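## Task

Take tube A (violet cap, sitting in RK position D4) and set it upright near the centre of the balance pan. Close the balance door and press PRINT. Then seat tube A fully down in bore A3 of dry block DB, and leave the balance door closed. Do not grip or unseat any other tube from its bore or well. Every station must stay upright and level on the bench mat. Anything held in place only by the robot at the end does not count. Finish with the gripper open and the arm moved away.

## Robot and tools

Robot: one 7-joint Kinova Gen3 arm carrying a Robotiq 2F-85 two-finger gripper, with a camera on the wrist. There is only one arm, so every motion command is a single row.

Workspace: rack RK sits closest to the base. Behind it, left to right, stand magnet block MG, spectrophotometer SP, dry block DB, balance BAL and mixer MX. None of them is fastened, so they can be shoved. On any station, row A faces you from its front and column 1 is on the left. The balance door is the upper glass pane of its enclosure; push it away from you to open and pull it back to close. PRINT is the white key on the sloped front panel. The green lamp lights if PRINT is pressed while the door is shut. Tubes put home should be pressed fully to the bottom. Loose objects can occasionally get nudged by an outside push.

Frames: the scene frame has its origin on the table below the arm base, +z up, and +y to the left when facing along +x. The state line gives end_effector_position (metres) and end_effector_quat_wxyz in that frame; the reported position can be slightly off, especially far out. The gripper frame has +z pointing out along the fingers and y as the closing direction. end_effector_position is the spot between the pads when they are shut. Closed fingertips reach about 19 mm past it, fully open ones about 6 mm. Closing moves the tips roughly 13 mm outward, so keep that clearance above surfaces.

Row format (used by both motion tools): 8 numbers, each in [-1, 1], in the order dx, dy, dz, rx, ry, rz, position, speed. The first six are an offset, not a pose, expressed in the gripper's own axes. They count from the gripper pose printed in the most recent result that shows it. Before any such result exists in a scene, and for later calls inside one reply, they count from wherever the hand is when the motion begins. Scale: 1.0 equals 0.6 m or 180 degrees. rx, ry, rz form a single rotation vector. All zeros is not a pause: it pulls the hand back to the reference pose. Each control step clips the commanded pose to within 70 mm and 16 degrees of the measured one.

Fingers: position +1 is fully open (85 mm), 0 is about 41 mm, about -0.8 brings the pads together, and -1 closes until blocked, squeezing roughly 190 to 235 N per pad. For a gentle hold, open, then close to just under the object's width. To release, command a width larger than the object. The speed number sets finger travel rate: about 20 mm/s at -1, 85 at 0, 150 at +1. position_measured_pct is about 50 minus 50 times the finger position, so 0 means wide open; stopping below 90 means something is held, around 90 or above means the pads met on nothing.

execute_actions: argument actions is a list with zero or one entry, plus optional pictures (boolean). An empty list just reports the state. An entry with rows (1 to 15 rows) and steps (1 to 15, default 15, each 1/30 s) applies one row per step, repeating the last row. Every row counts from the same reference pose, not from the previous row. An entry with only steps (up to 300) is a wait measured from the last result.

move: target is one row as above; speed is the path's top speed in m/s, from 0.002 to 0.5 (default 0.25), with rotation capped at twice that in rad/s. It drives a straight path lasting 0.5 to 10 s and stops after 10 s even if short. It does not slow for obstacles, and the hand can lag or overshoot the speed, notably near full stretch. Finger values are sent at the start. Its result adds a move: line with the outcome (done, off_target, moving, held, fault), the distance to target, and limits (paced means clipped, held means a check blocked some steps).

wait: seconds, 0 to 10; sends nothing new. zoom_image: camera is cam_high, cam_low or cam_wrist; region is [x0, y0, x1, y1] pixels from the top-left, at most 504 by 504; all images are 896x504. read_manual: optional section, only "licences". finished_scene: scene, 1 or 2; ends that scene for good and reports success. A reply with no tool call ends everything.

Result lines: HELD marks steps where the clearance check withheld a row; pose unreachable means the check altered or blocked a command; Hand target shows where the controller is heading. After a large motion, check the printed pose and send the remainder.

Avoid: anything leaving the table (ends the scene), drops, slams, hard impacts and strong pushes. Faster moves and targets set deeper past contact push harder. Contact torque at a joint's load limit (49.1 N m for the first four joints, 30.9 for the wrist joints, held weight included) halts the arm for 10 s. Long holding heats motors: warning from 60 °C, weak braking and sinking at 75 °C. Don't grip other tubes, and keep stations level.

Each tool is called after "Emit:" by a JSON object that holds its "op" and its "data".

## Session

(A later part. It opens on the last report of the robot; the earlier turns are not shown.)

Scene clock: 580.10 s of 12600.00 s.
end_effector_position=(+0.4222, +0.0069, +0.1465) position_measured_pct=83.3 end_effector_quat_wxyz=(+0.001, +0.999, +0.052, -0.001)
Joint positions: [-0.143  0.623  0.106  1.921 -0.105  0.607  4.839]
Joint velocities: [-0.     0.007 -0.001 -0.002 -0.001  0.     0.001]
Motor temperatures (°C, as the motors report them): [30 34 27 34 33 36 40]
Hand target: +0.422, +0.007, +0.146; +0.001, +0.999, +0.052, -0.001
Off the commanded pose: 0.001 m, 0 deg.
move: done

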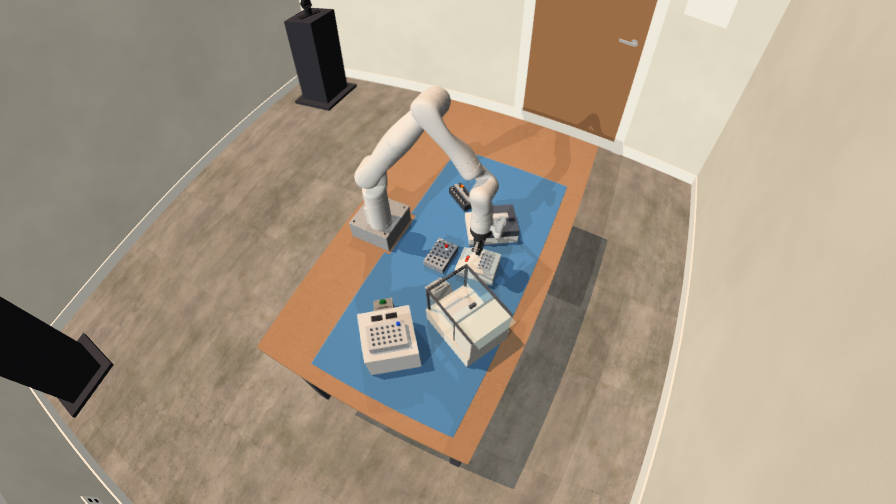

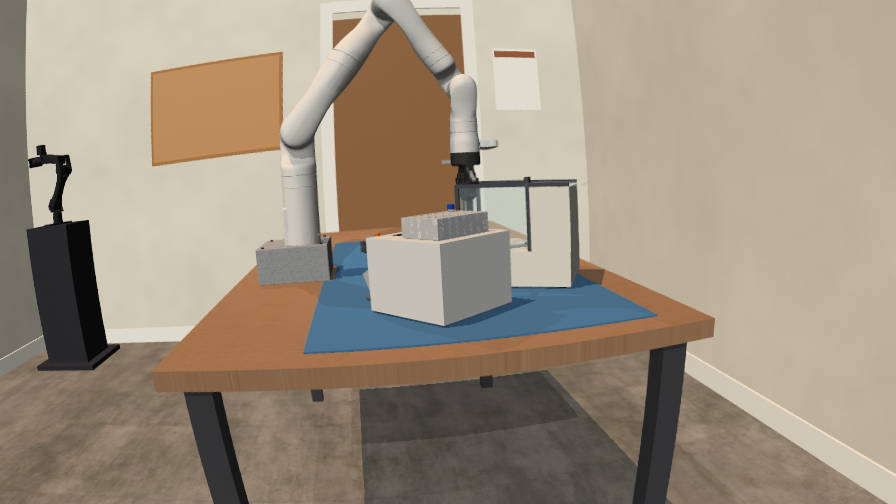

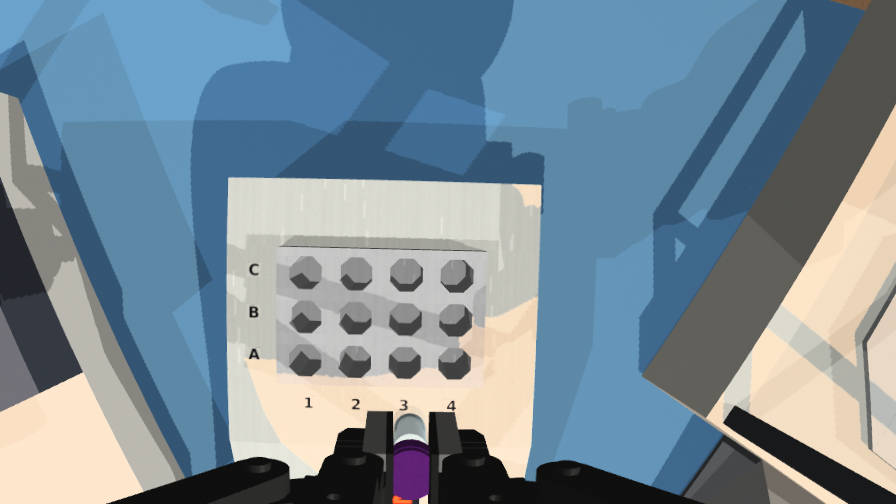

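Emit:
{"op": "move", "data": {"target": [0.018, -0.003, 0.02, 0, 0, 0, -1, 0], "speed": 0.03}}

Emit:
{"op": "zoom_image", "data": {"camera": "cam_wrist", "region": [250, 250, 570, 504]}}

Scene clock: 589.43 s of 12600.00 s.
end_effector_position=(+0.4327, +0.0098, +0.1347) position_measured_pct=83.3 end_effector_quat_wxyz=(+0.001, +0.999, +0.052, -0.001)
Joint positions: [-0.145  0.663  0.103  1.892 -0.109  0.596  4.836]
Joint velocities: [-0.     0.005  0.003 -0.003 -0.     0.     0.   ]
Motor temperatures (°C, as the motors report them): [30 34 27 34 33 36 40]
Hand target: +0.433, +0.010, +0.134; +0.001, +0.999, +0.052, -0.001
Off the commanded pose: 0.000 m, 0 deg.
move: done

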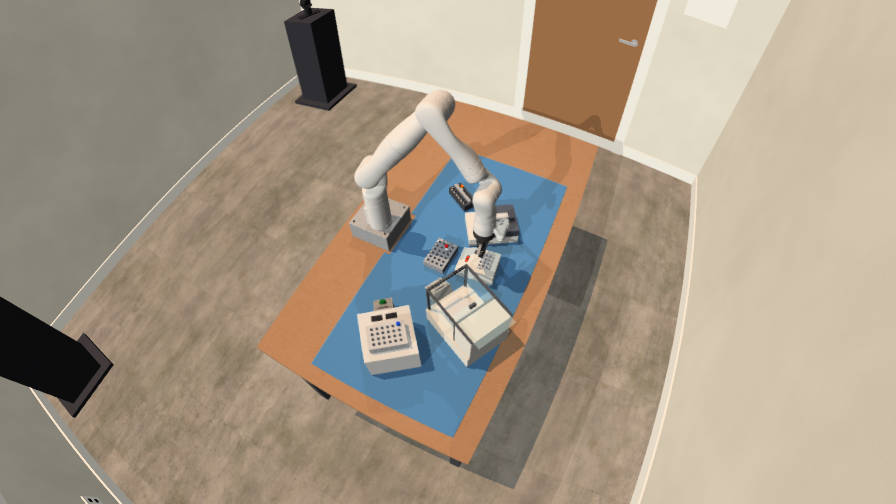

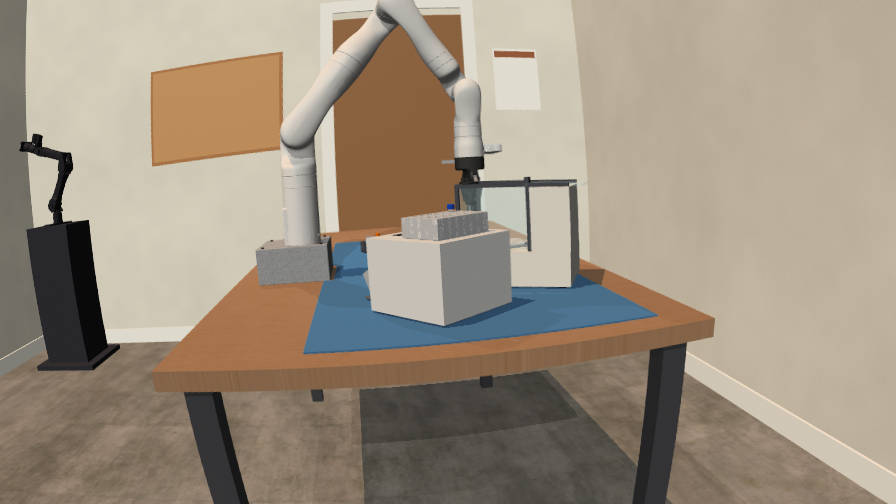

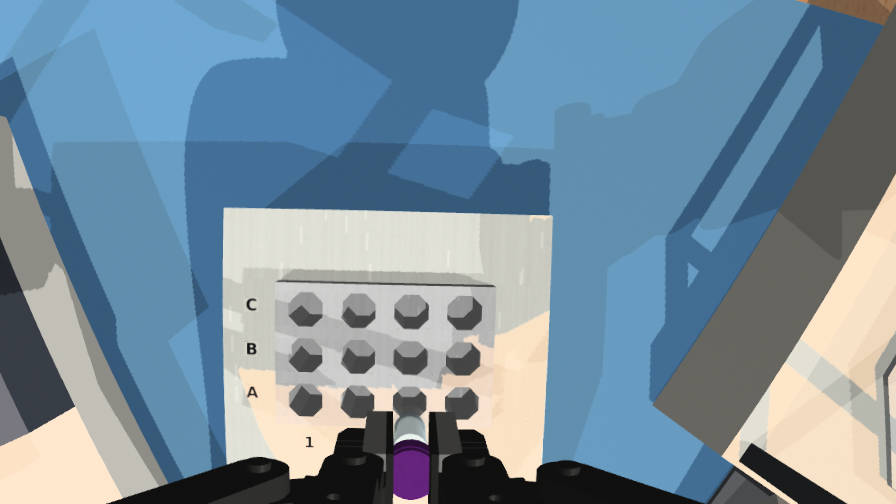

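Region (250, 250, 570, 504) of cam_wrist's 896x504 image, scaled by 1.575; it fills the top 400 rows of this view, and the rest is white.

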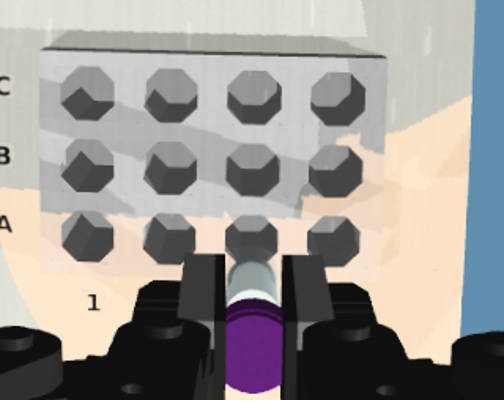

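Emit:
{"op": "move", "data": {"target": [0.008, 0, 0.012, 0, 0, 0, -1, 0], "speed": 0.015}}

Emit:
{"op": "move", "data": {"target": [0, 0, 0.02, 0, 0, 0, -1, 0], "speed": 0.008}}

Scene clock: 594.70 s of 12600.00 s.
end_effector_position=(+0.4375, +0.0103, +0.1277) position_measured_pct=83.3 end_effector_quat_wxyz=(+0.001, +0.999, +0.052, -0.000)
Joint positions: [-0.143  0.684  0.1    1.879 -0.111  0.587  4.837]
Joint velocities: [ 0.     0.004 -0.001  0.     0.001 -0.002  0.   ]
Motor temperatures (°C, as the motors report them): [30 34 27 34 33 36 40]
Hand target: +0.438, +0.010, +0.128; +0.001, +0.999, +0.052, -0.001
Off the commanded pose: 0.000 m, 0 deg.
move: done

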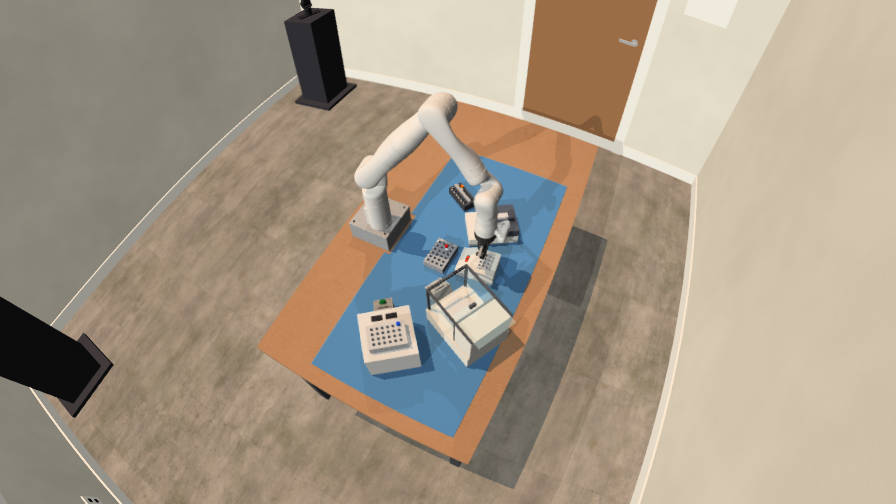

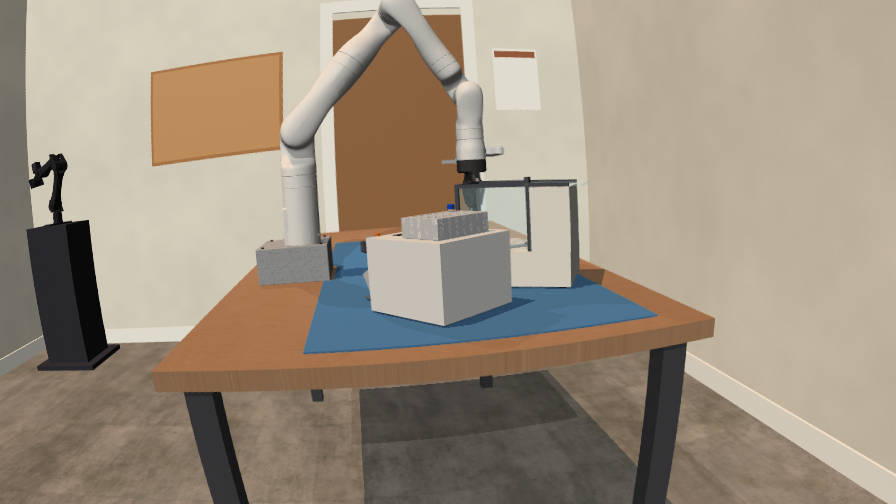

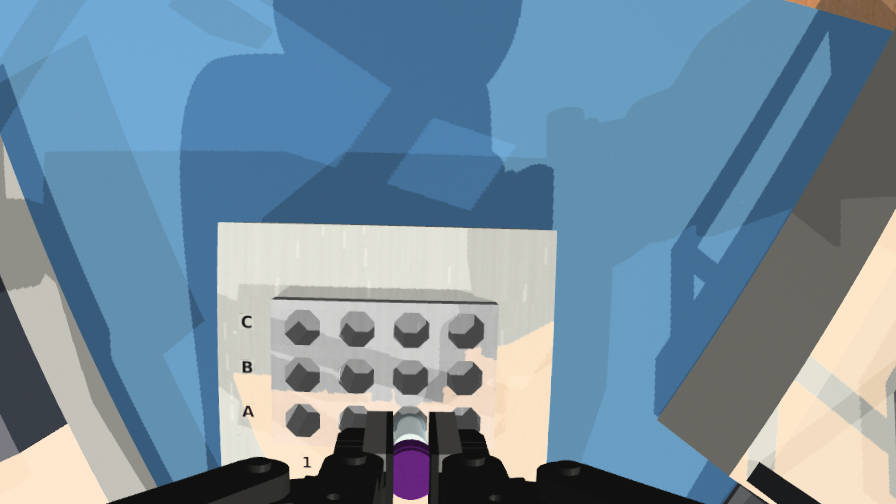

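Scene clock: 596.43 s of 12600.00 s.
end_effector_position=(+0.4380, +0.0103, +0.1185) position_measured_pct=83.3 end_effector_quat_wxyz=(+0.001, +0.999, +0.052, +0.001)
Joint positions: [-0.14   0.703  0.096  1.885 -0.114  0.56   4.84 ]
Joint velocities: [ 0.    -0.    -0.002  0.001 -0.    -0.     0.   ]
Motor temperatures (°C, as the motors report them): [30 34 27 34 33 36 40]
Hand target: +0.438, +0.010, +0.116; +0.001, +0.999, +0.052, -0.000
Off the commanded pose: 0.003 m, 0 deg.
move: done

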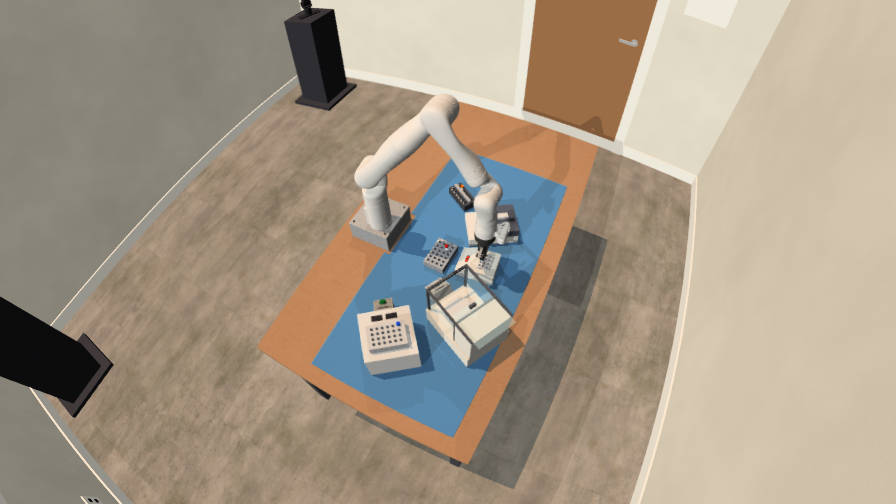

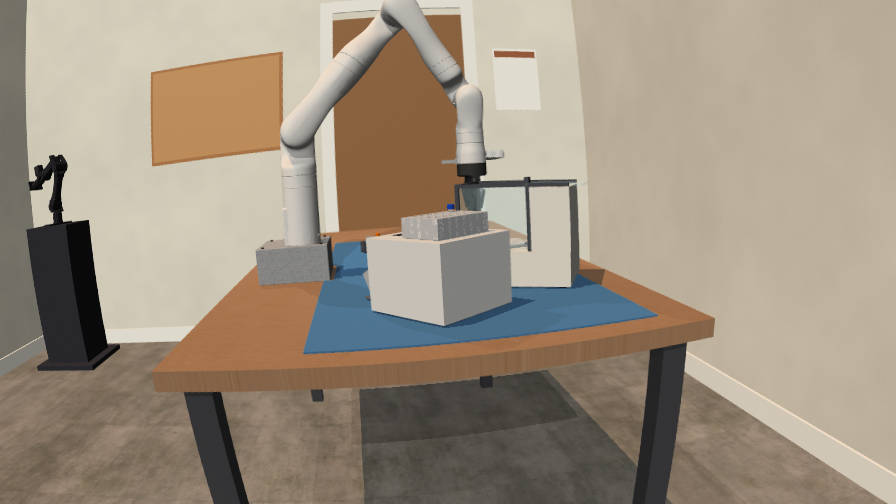

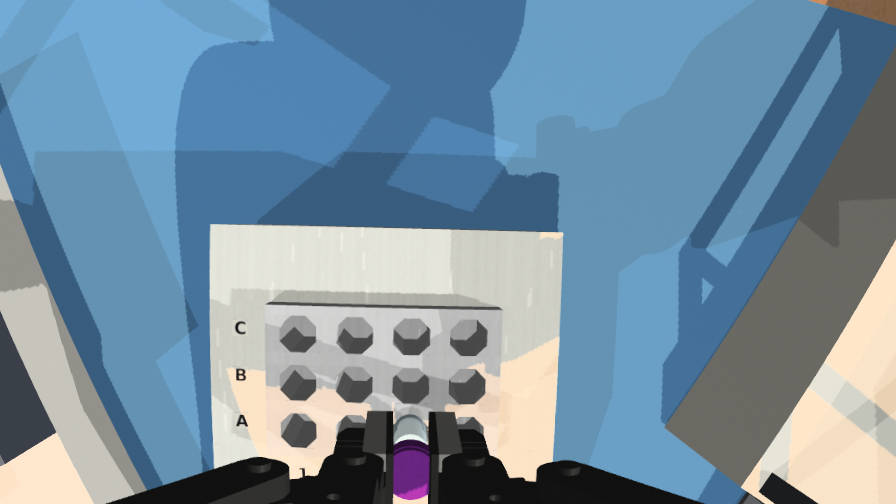

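Emit:
{"op": "move", "data": {"target": [0, 0.0012, 0.006, 0, 0, 0, -1, 0], "speed": 0.005}}

Scene clock: 604.60 s of 12600.00 s.
end_effector_position=(+0.4391, +0.0102, +0.1185) position_measured_pct=83.3 end_effector_quat_wxyz=(+0.001, +0.999, +0.052, +0.003)
Joint positions: [-0.137  0.702  0.094  1.886 -0.115  0.555  4.842]
Joint velocities: [ 0.     0.     0.    -0.    -0.001 -0.001  0.001]
Motor temperatures (°C, as the motors report them): [30 34 27 34 33 36 40]
Hand target: +0.438, +0.010, +0.115; +0.001, +0.999, +0.052, +0.001
Off the commanded pose: 0.004 m, 0 deg.
move: off_target

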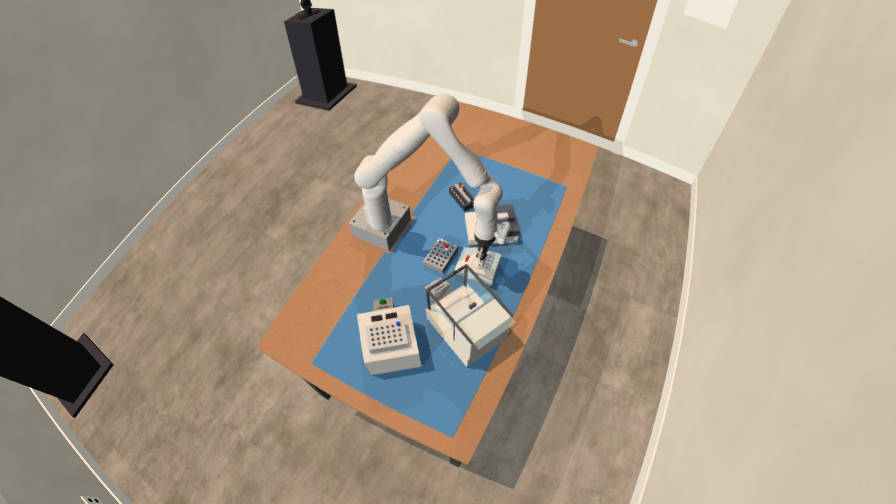

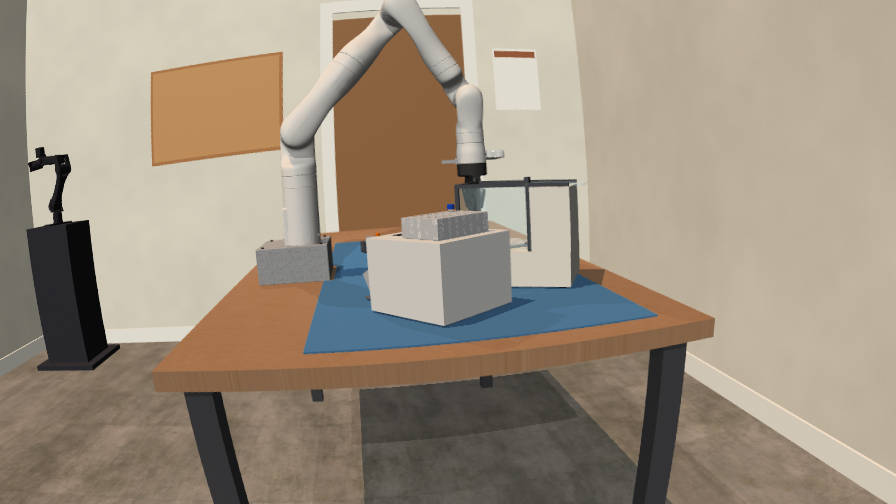

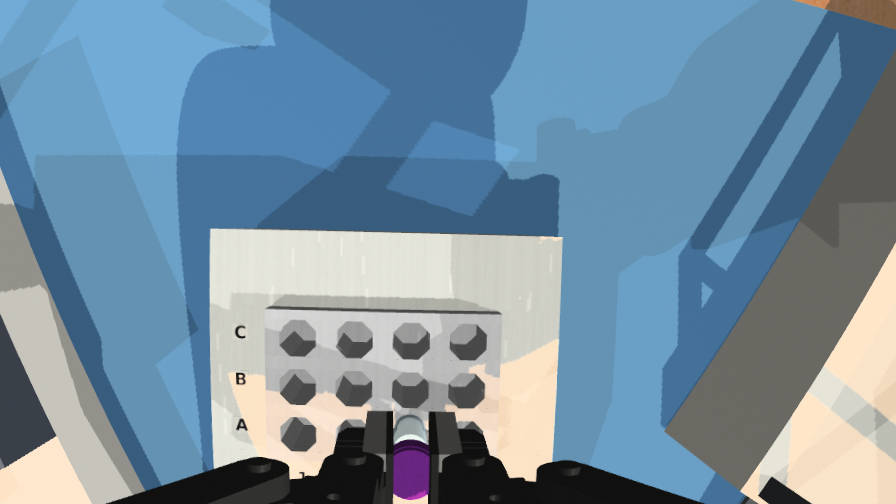

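Emit:
{"op": "move", "data": {"target": [0, 0, -0.012, 0, 0, 0, -1, 0], "speed": 0.01}}

Emit:
{"op": "zoom_image", "data": {"camera": "cam_wrist", "region": [250, 300, 570, 504]}}

Emit:
{"op": "zoom_image", "data": {"camera": "cam_high", "region": [440, 220, 520, 290]}}

Scene clock: 612.03 s of 12600.00 s.
end_effector_position=(+0.4390, +0.0102, +0.1256) position_measured_pct=83.3 end_effector_quat_wxyz=(+0.001, +0.999, +0.052, +0.003)
Joint positions: [-0.139  0.687  0.097  1.883 -0.113  0.573  4.841]
Joint velocities: [-0.    -0.002  0.    -0.001  0.001  0.003 -0.001]
Motor temperatures (°C, as the motors report them): [30 34 27 34 33 36 40]
Hand target: +0.439, +0.010, +0.126; +0.001, +0.999, +0.052, +0.003
Off the commanded pose: 0.000 m, 0 deg.
move: done

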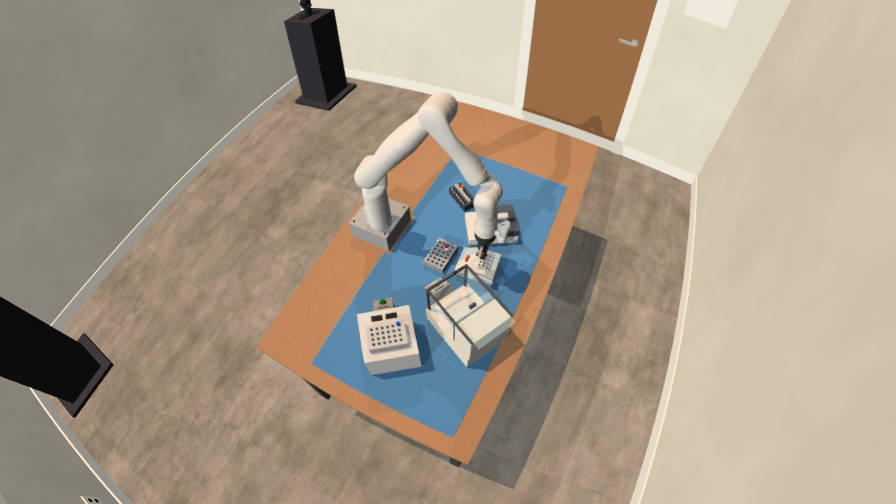

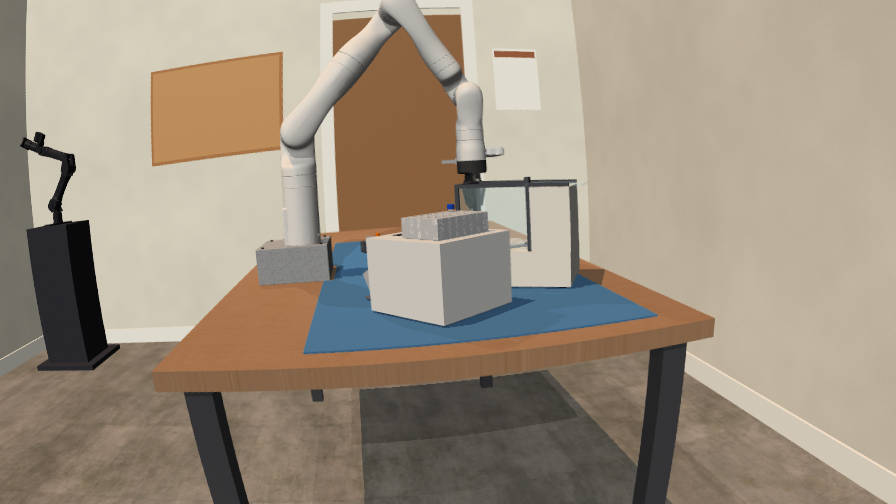

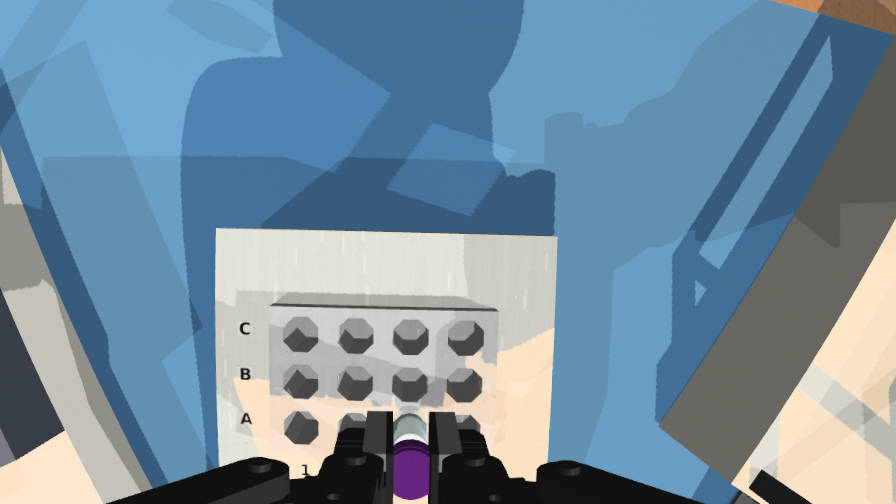

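Region (250, 300, 570, 504) of cam_wrist's 896x504 image, scaled by 1.575; it fills the top 321 rows of this view, and the rest is white.

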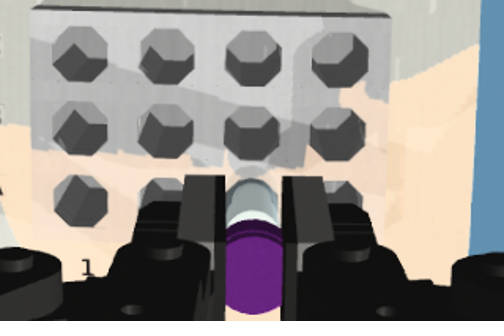

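Region (440, 220, 520, 290) of cam_high's 896x504 image, scaled by 6.300, with more detail than that image has; it fills the top 441 rows of this view, and the rest is white.

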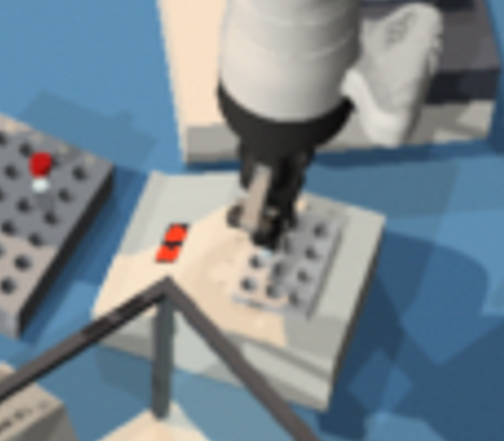

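Emit:
{"op": "zoom_image", "data": {"camera": "cam_high", "region": [465, 240, 505, 275]}}

Region (465, 240, 505, 275) of cam_high's 896x504 image, scaled by 12.600, with more detail than that image has; it fills the top 441 rows of this view, and the rest is white.

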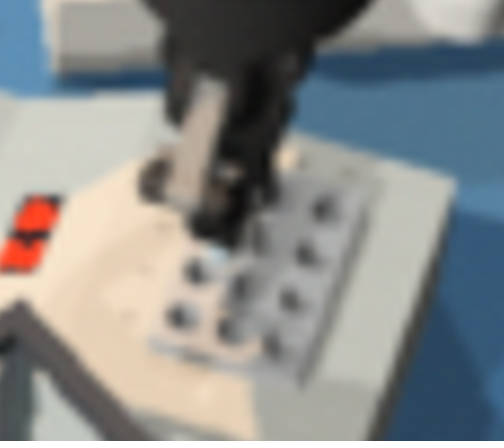

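Emit:
{"op": "zoom_image", "data": {"camera": "cam_low", "region": [420, 160, 540, 250]}}

Region (420, 160, 540, 250) of cam_low's 896x504 image, scaled by 4.200, with more detail than that image has; it fills the top 378 rows of this view, and the rest is white.

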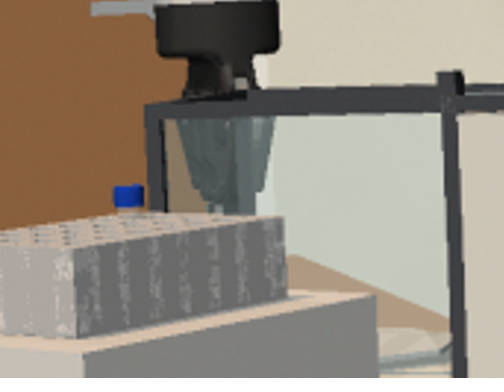

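Emit:
{"op": "move", "data": {"target": [-0.008, 0, -0.03, 0, 0, 0, -1, 0], "speed": 0.02}}

Emit:
{"op": "zoom_image", "data": {"camera": "cam_high", "region": [460, 225, 510, 275]}}

Scene clock: 655.93 s of 12600.00 s.
end_effector_position=(+0.4341, +0.0097, +0.1433) position_measured_pct=83.3 end_effector_quat_wxyz=(+0.001, +0.999, +0.052, +0.003)
Joint positions: [-0.144  0.644  0.104  1.89  -0.108  0.61   4.837]
Joint velocities: [-0.001 -0.004 -0.     0.001  0.001  0.002 -0.   ]
Motor temperatures (°C, as the motors report them): [30 34 27 34 33 36 40]
Hand target: +0.434, +0.010, +0.144; +0.001, +0.999, +0.052, +0.003
Off the commanded pose: 0.000 m, 0 deg.
move: done

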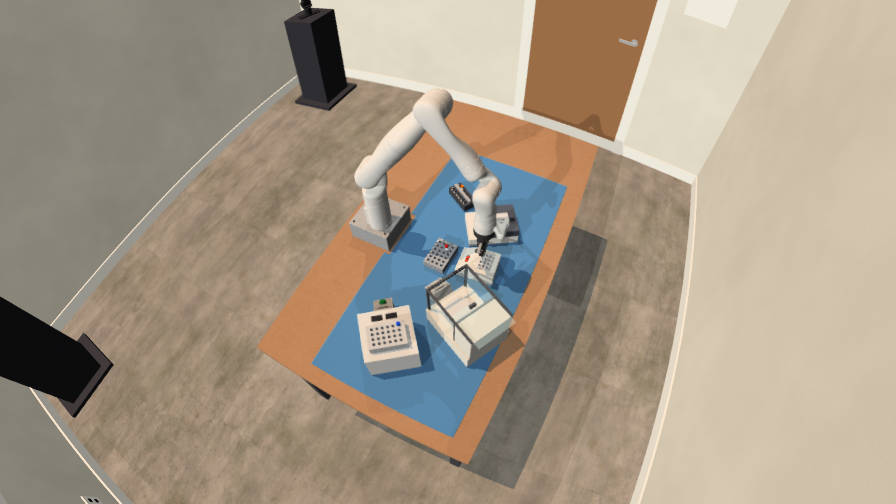

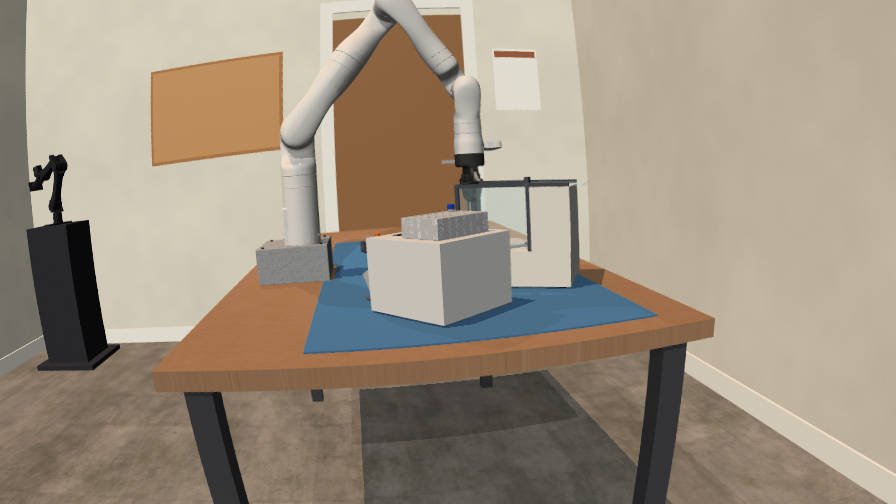

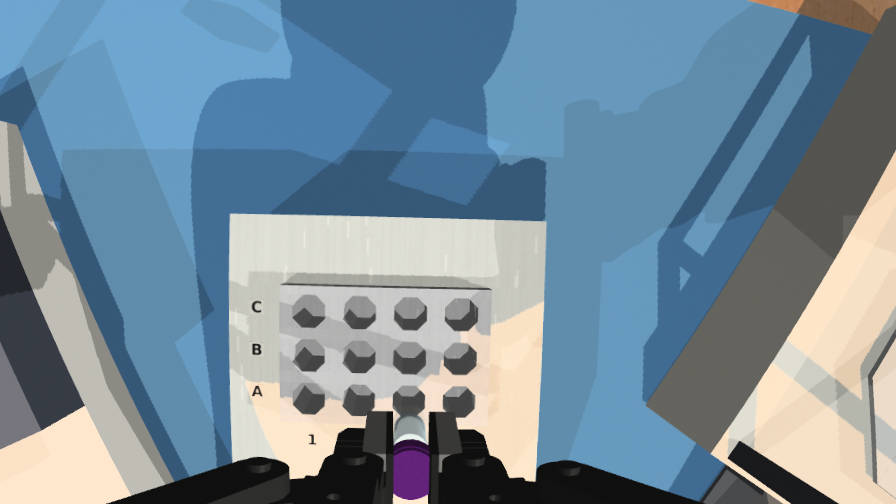

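Region (460, 225, 510, 275) of cam_high's 896x504 image, scaled by 10.080, with more detail than that image has.

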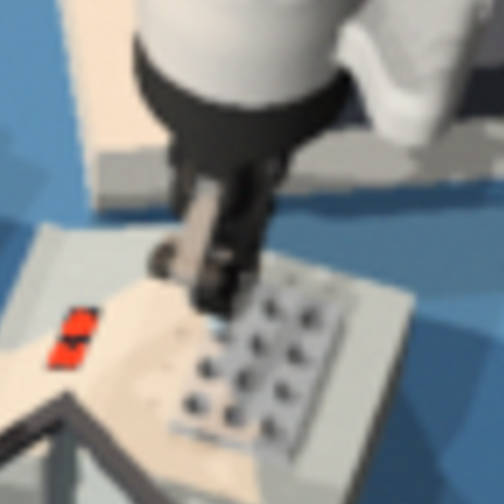

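Emit:
{"op": "move", "data": {"target": [0.004, -0.0005, 0.035, 0, 0, 0, -1, 0], "speed": 0.015}}

Emit:
{"op": "move", "data": {"target": [0, 0, 0.012, 0, 0, 0, -1, 0], "speed": 0.005}}

Scene clock: 677.90 s of 12600.00 s.
end_effector_position=(+0.4366, +0.0102, +0.1226) position_measured_pct=83.3 end_effector_quat_wxyz=(+0.001, +0.999, +0.052, +0.003)
Joint positions: [-0.139  0.69   0.096  1.893 -0.114  0.56   4.841]
Joint velocities: [ 0.001  0.004 -0.001 -0.001 -0.001 -0.003 -0.   ]
Motor temperatures (°C, as the motors report them): [30 34 27 34 33 36 40]
Hand target: +0.437, +0.010, +0.122; +0.001, +0.999, +0.052, +0.003
Off the commanded pose: 0.000 m, 0 deg.
move: done

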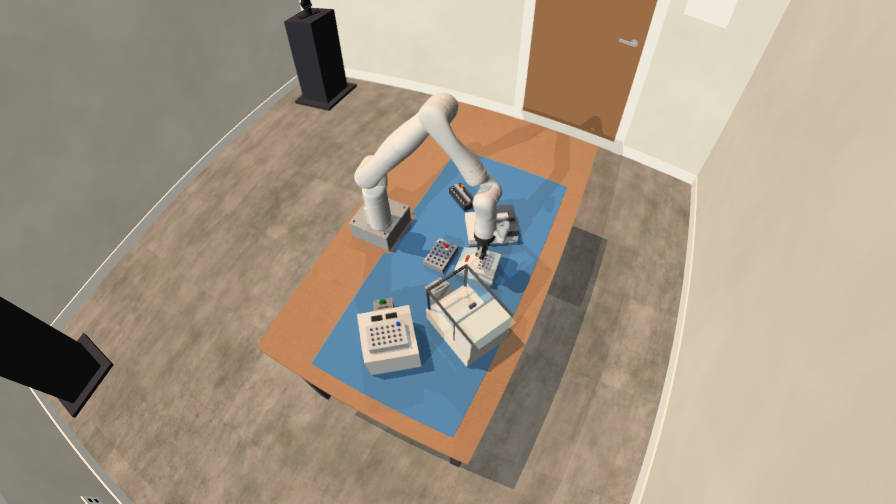

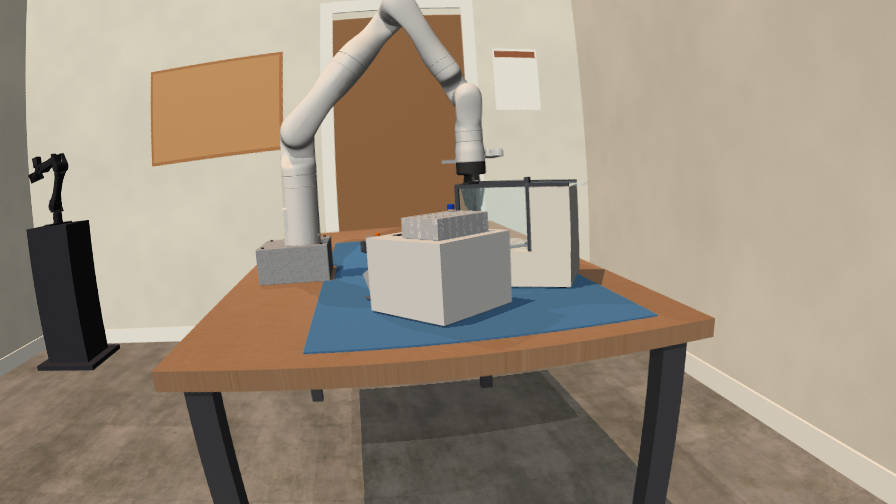

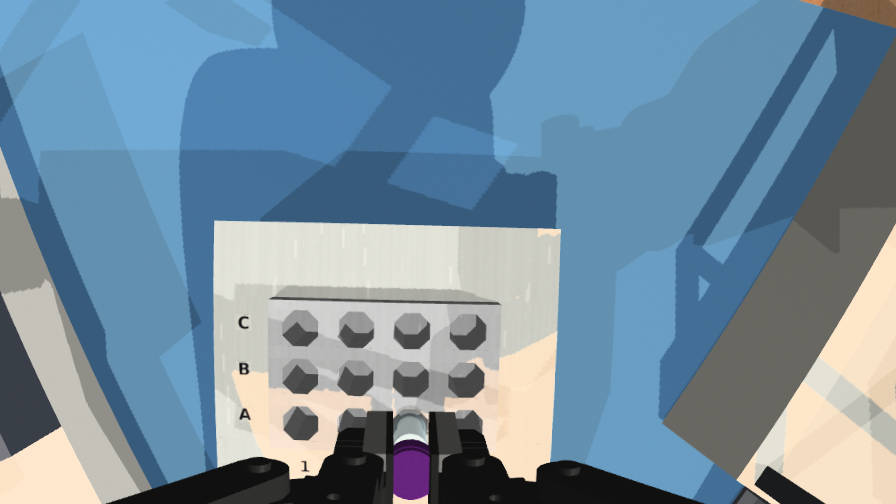

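Scene clock: 679.57 s of 12600.00 s.
end_effector_position=(+0.4372, +0.0102, +0.1184) position_measured_pct=83.3 end_effector_quat_wxyz=(+0.000, +0.999, +0.052, +0.005)
Joint positions: [-0.137  0.699  0.093  1.896 -0.116  0.545  4.843]
Joint velocities: [ 0.    -0.     0.    -0.001  0.    -0.002  0.001]
Motor temperatures (°C, as the motors report them): [30 34 27 34 33 36 40]
Hand target: +0.437, +0.010, +0.115; +0.001, +0.999, +0.052, +0.003
Off the commanded pose: 0.003 m, 0 deg.
move: done

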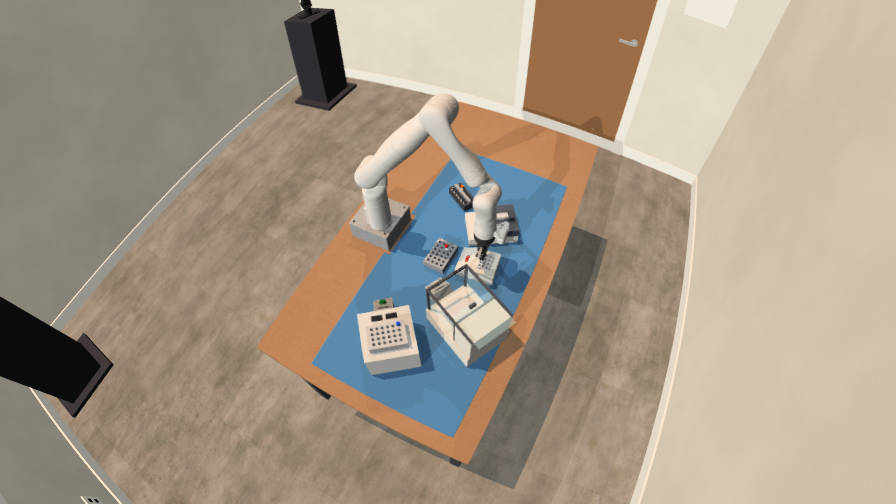

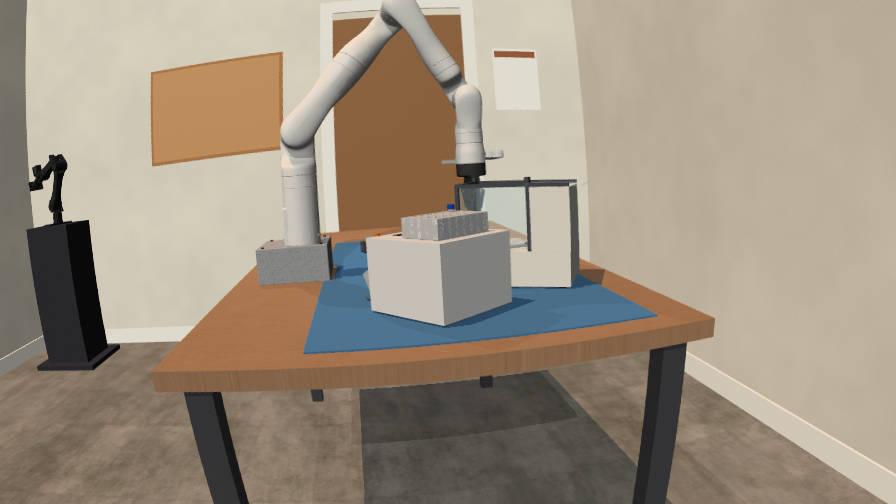

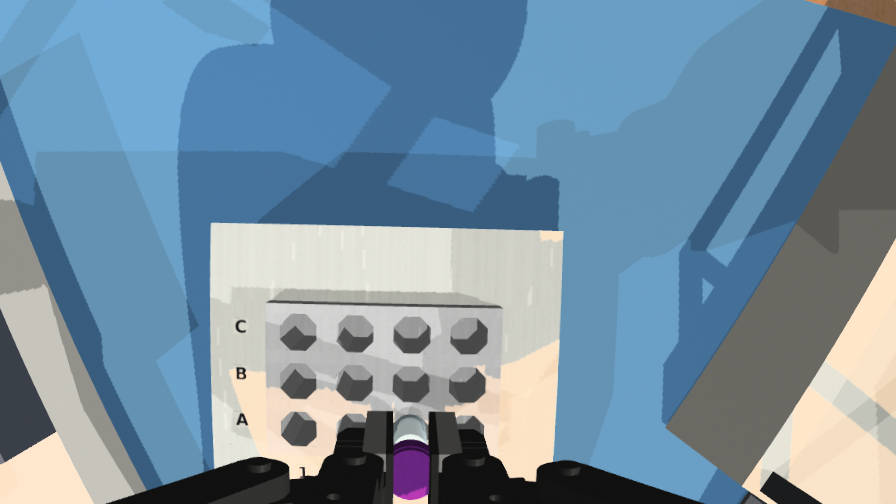

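Emit:
{"op": "execute_actions", "data": {"actions": [{"rows": [[0,0,-0.003,0,0,0,-1,0],[0,0,-0.003,0,0,0,-1,0],[0,0,-0.003,0,0,0,-1,0],[0,0,-0.003,0,0,0,-1,0],[-0.001,0.001,-0.003,0,0,0,-1,0],[-0.001,0.001,-0.003,0,0,0,-1,0],[-0.001,0.001,-0.003,0,0,0,-1,0],[-0.001,0.001,-0.003,0,0,0,-1,0],[-0.001,0.001,0.0,0,0,0,-1,0],[-0.001,0.001,0.002,0,0,0,-1,0],[-0.001,0.001,0.004,0,0,0,-1,0]], "steps": 15}], "pictures": false}}

Scene clock: 695.87 s of 12600.00 s.
end_effector_position=(+0.4371, +0.0096, +0.1185) position_measured_pct=83.3 end_effector_quat_wxyz=(+0.000, +0.999, +0.052, +0.006)
Joint positions: [-0.135  0.697  0.093  1.899 -0.116  0.542  4.845]
Joint velocities: [ 0.002 -0.002 -0.004  0.006 -0.001 -0.011  0.002]
Motor temperatures (°C, as the motors report them): [30 34 27 34 33 36 40]
Hand target: +0.437, +0.010, +0.116; +0.000, +0.999, +0.052, +0.005
Off the commanded pose: 0.003 m, 0 deg.
Steps of this call (steps 1 to 474: nothing new was sent; steps 475 to 489: all 15 steps of this action). Readings (end_effector_position | what the end effector reports):
475: (+0.4373, +0.0102, +0.1188) | position_measured_pct=83.3
476: (+0.4376, +0.0103, +0.1198) | position_measured_pct=83.3
478: (+0.4378, +0.0103, +0.1204) | position_measured_pct=83.3
482: (+0.4369, +0.0097, +0.1202) | position_measured_pct=83.3
489: the state above

Emit:
{"op": "execute_actions", "data": {"actions": [{"rows": [[0,0,-0.004,0,-0.004,0,-1,0],[0,0,-0.004,0,-0.004,0,-1,0],[0,0,-0.004,0,-0.004,0,-1,0],[-0.002,0,-0.004,0,-0.004,0,-1,0],[-0.002,0,-0.004,0,-0.004,0,-1,0],[-0.002,0,-0.004,0,-0.004,0,-1,0],[-0.002,0,-0.004,0,-0.004,0,-1,0],[-0.002,0,-0.004,0,-0.004,0,-1,0],[-0.002,0,-0.001,0,-0.004,0,-1,0],[-0.002,0,0.002,0,-0.004,0,-1,0],[-0.002,0,0.005,0,-0.004,0,-1,0]], "steps": 15}], "pictures": false}}

Emit:
{"op": "execute_actions", "data": {"actions": [], "pictures": false}}

Scene clock: 715.50 s of 12600.00 s.
end_effector_position=(+0.4363, +0.0093, +0.1181) position_measured_pct=83.3 end_effector_quat_wxyz=(+0.000, +0.999, +0.052, +0.000)
Joint positions: [-0.135  0.702  0.094  1.89  -0.115  0.557  4.844]
Joint velocities: [ 0.002 -0.003 -0.002  0.011 -0.002 -0.012  0.002]
Motor temperatures (°C, as the motors report them): [30 34 27 34 33 36 40]
Hand target: +0.436, +0.009, +0.116; +0.000, +0.999, +0.052, -0.001
Off the commanded pose: 0.003 m, 0 deg.
Steps of this call (steps 1 to 574: nothing new was sent; steps 575 to 589: all 15 steps of this action). Readings (end_effector_position | what the end effector reports):
575: (+0.4371, +0.0096, +0.1187) | position_measured_pct=83.3
576: (+0.4373, +0.0097, +0.1196) | position_measured_pct=83.3
578: (+0.4375, +0.0097, +0.1208) | position_measured_pct=83.3
582: (+0.4361, +0.0094, +0.1209) | position_measured_pct=83.3
589: the state above

Scene clock: 715.50 s of 12600.00 s.
end_effector_position=(+0.4363, +0.0093, +0.1181) position_measured_pct=83.3 end_effector_quat_wxyz=(+0.000, +0.999, +0.052, +0.000)
Joint positions: [-0.135  0.702  0.094  1.89  -0.115  0.557  4.844]
Joint velocities: [ 0.002 -0.003 -0.002  0.011 -0.002 -0.012  0.002]
Motor temperatures (°C, as the motors report them): [30 34 27 34 33 36 40]
Hand target: +0.436, +0.009, +0.116; +0.000, +0.999, +0.052, -0.001
Off the commanded pose: 0.003 m, 0 deg.


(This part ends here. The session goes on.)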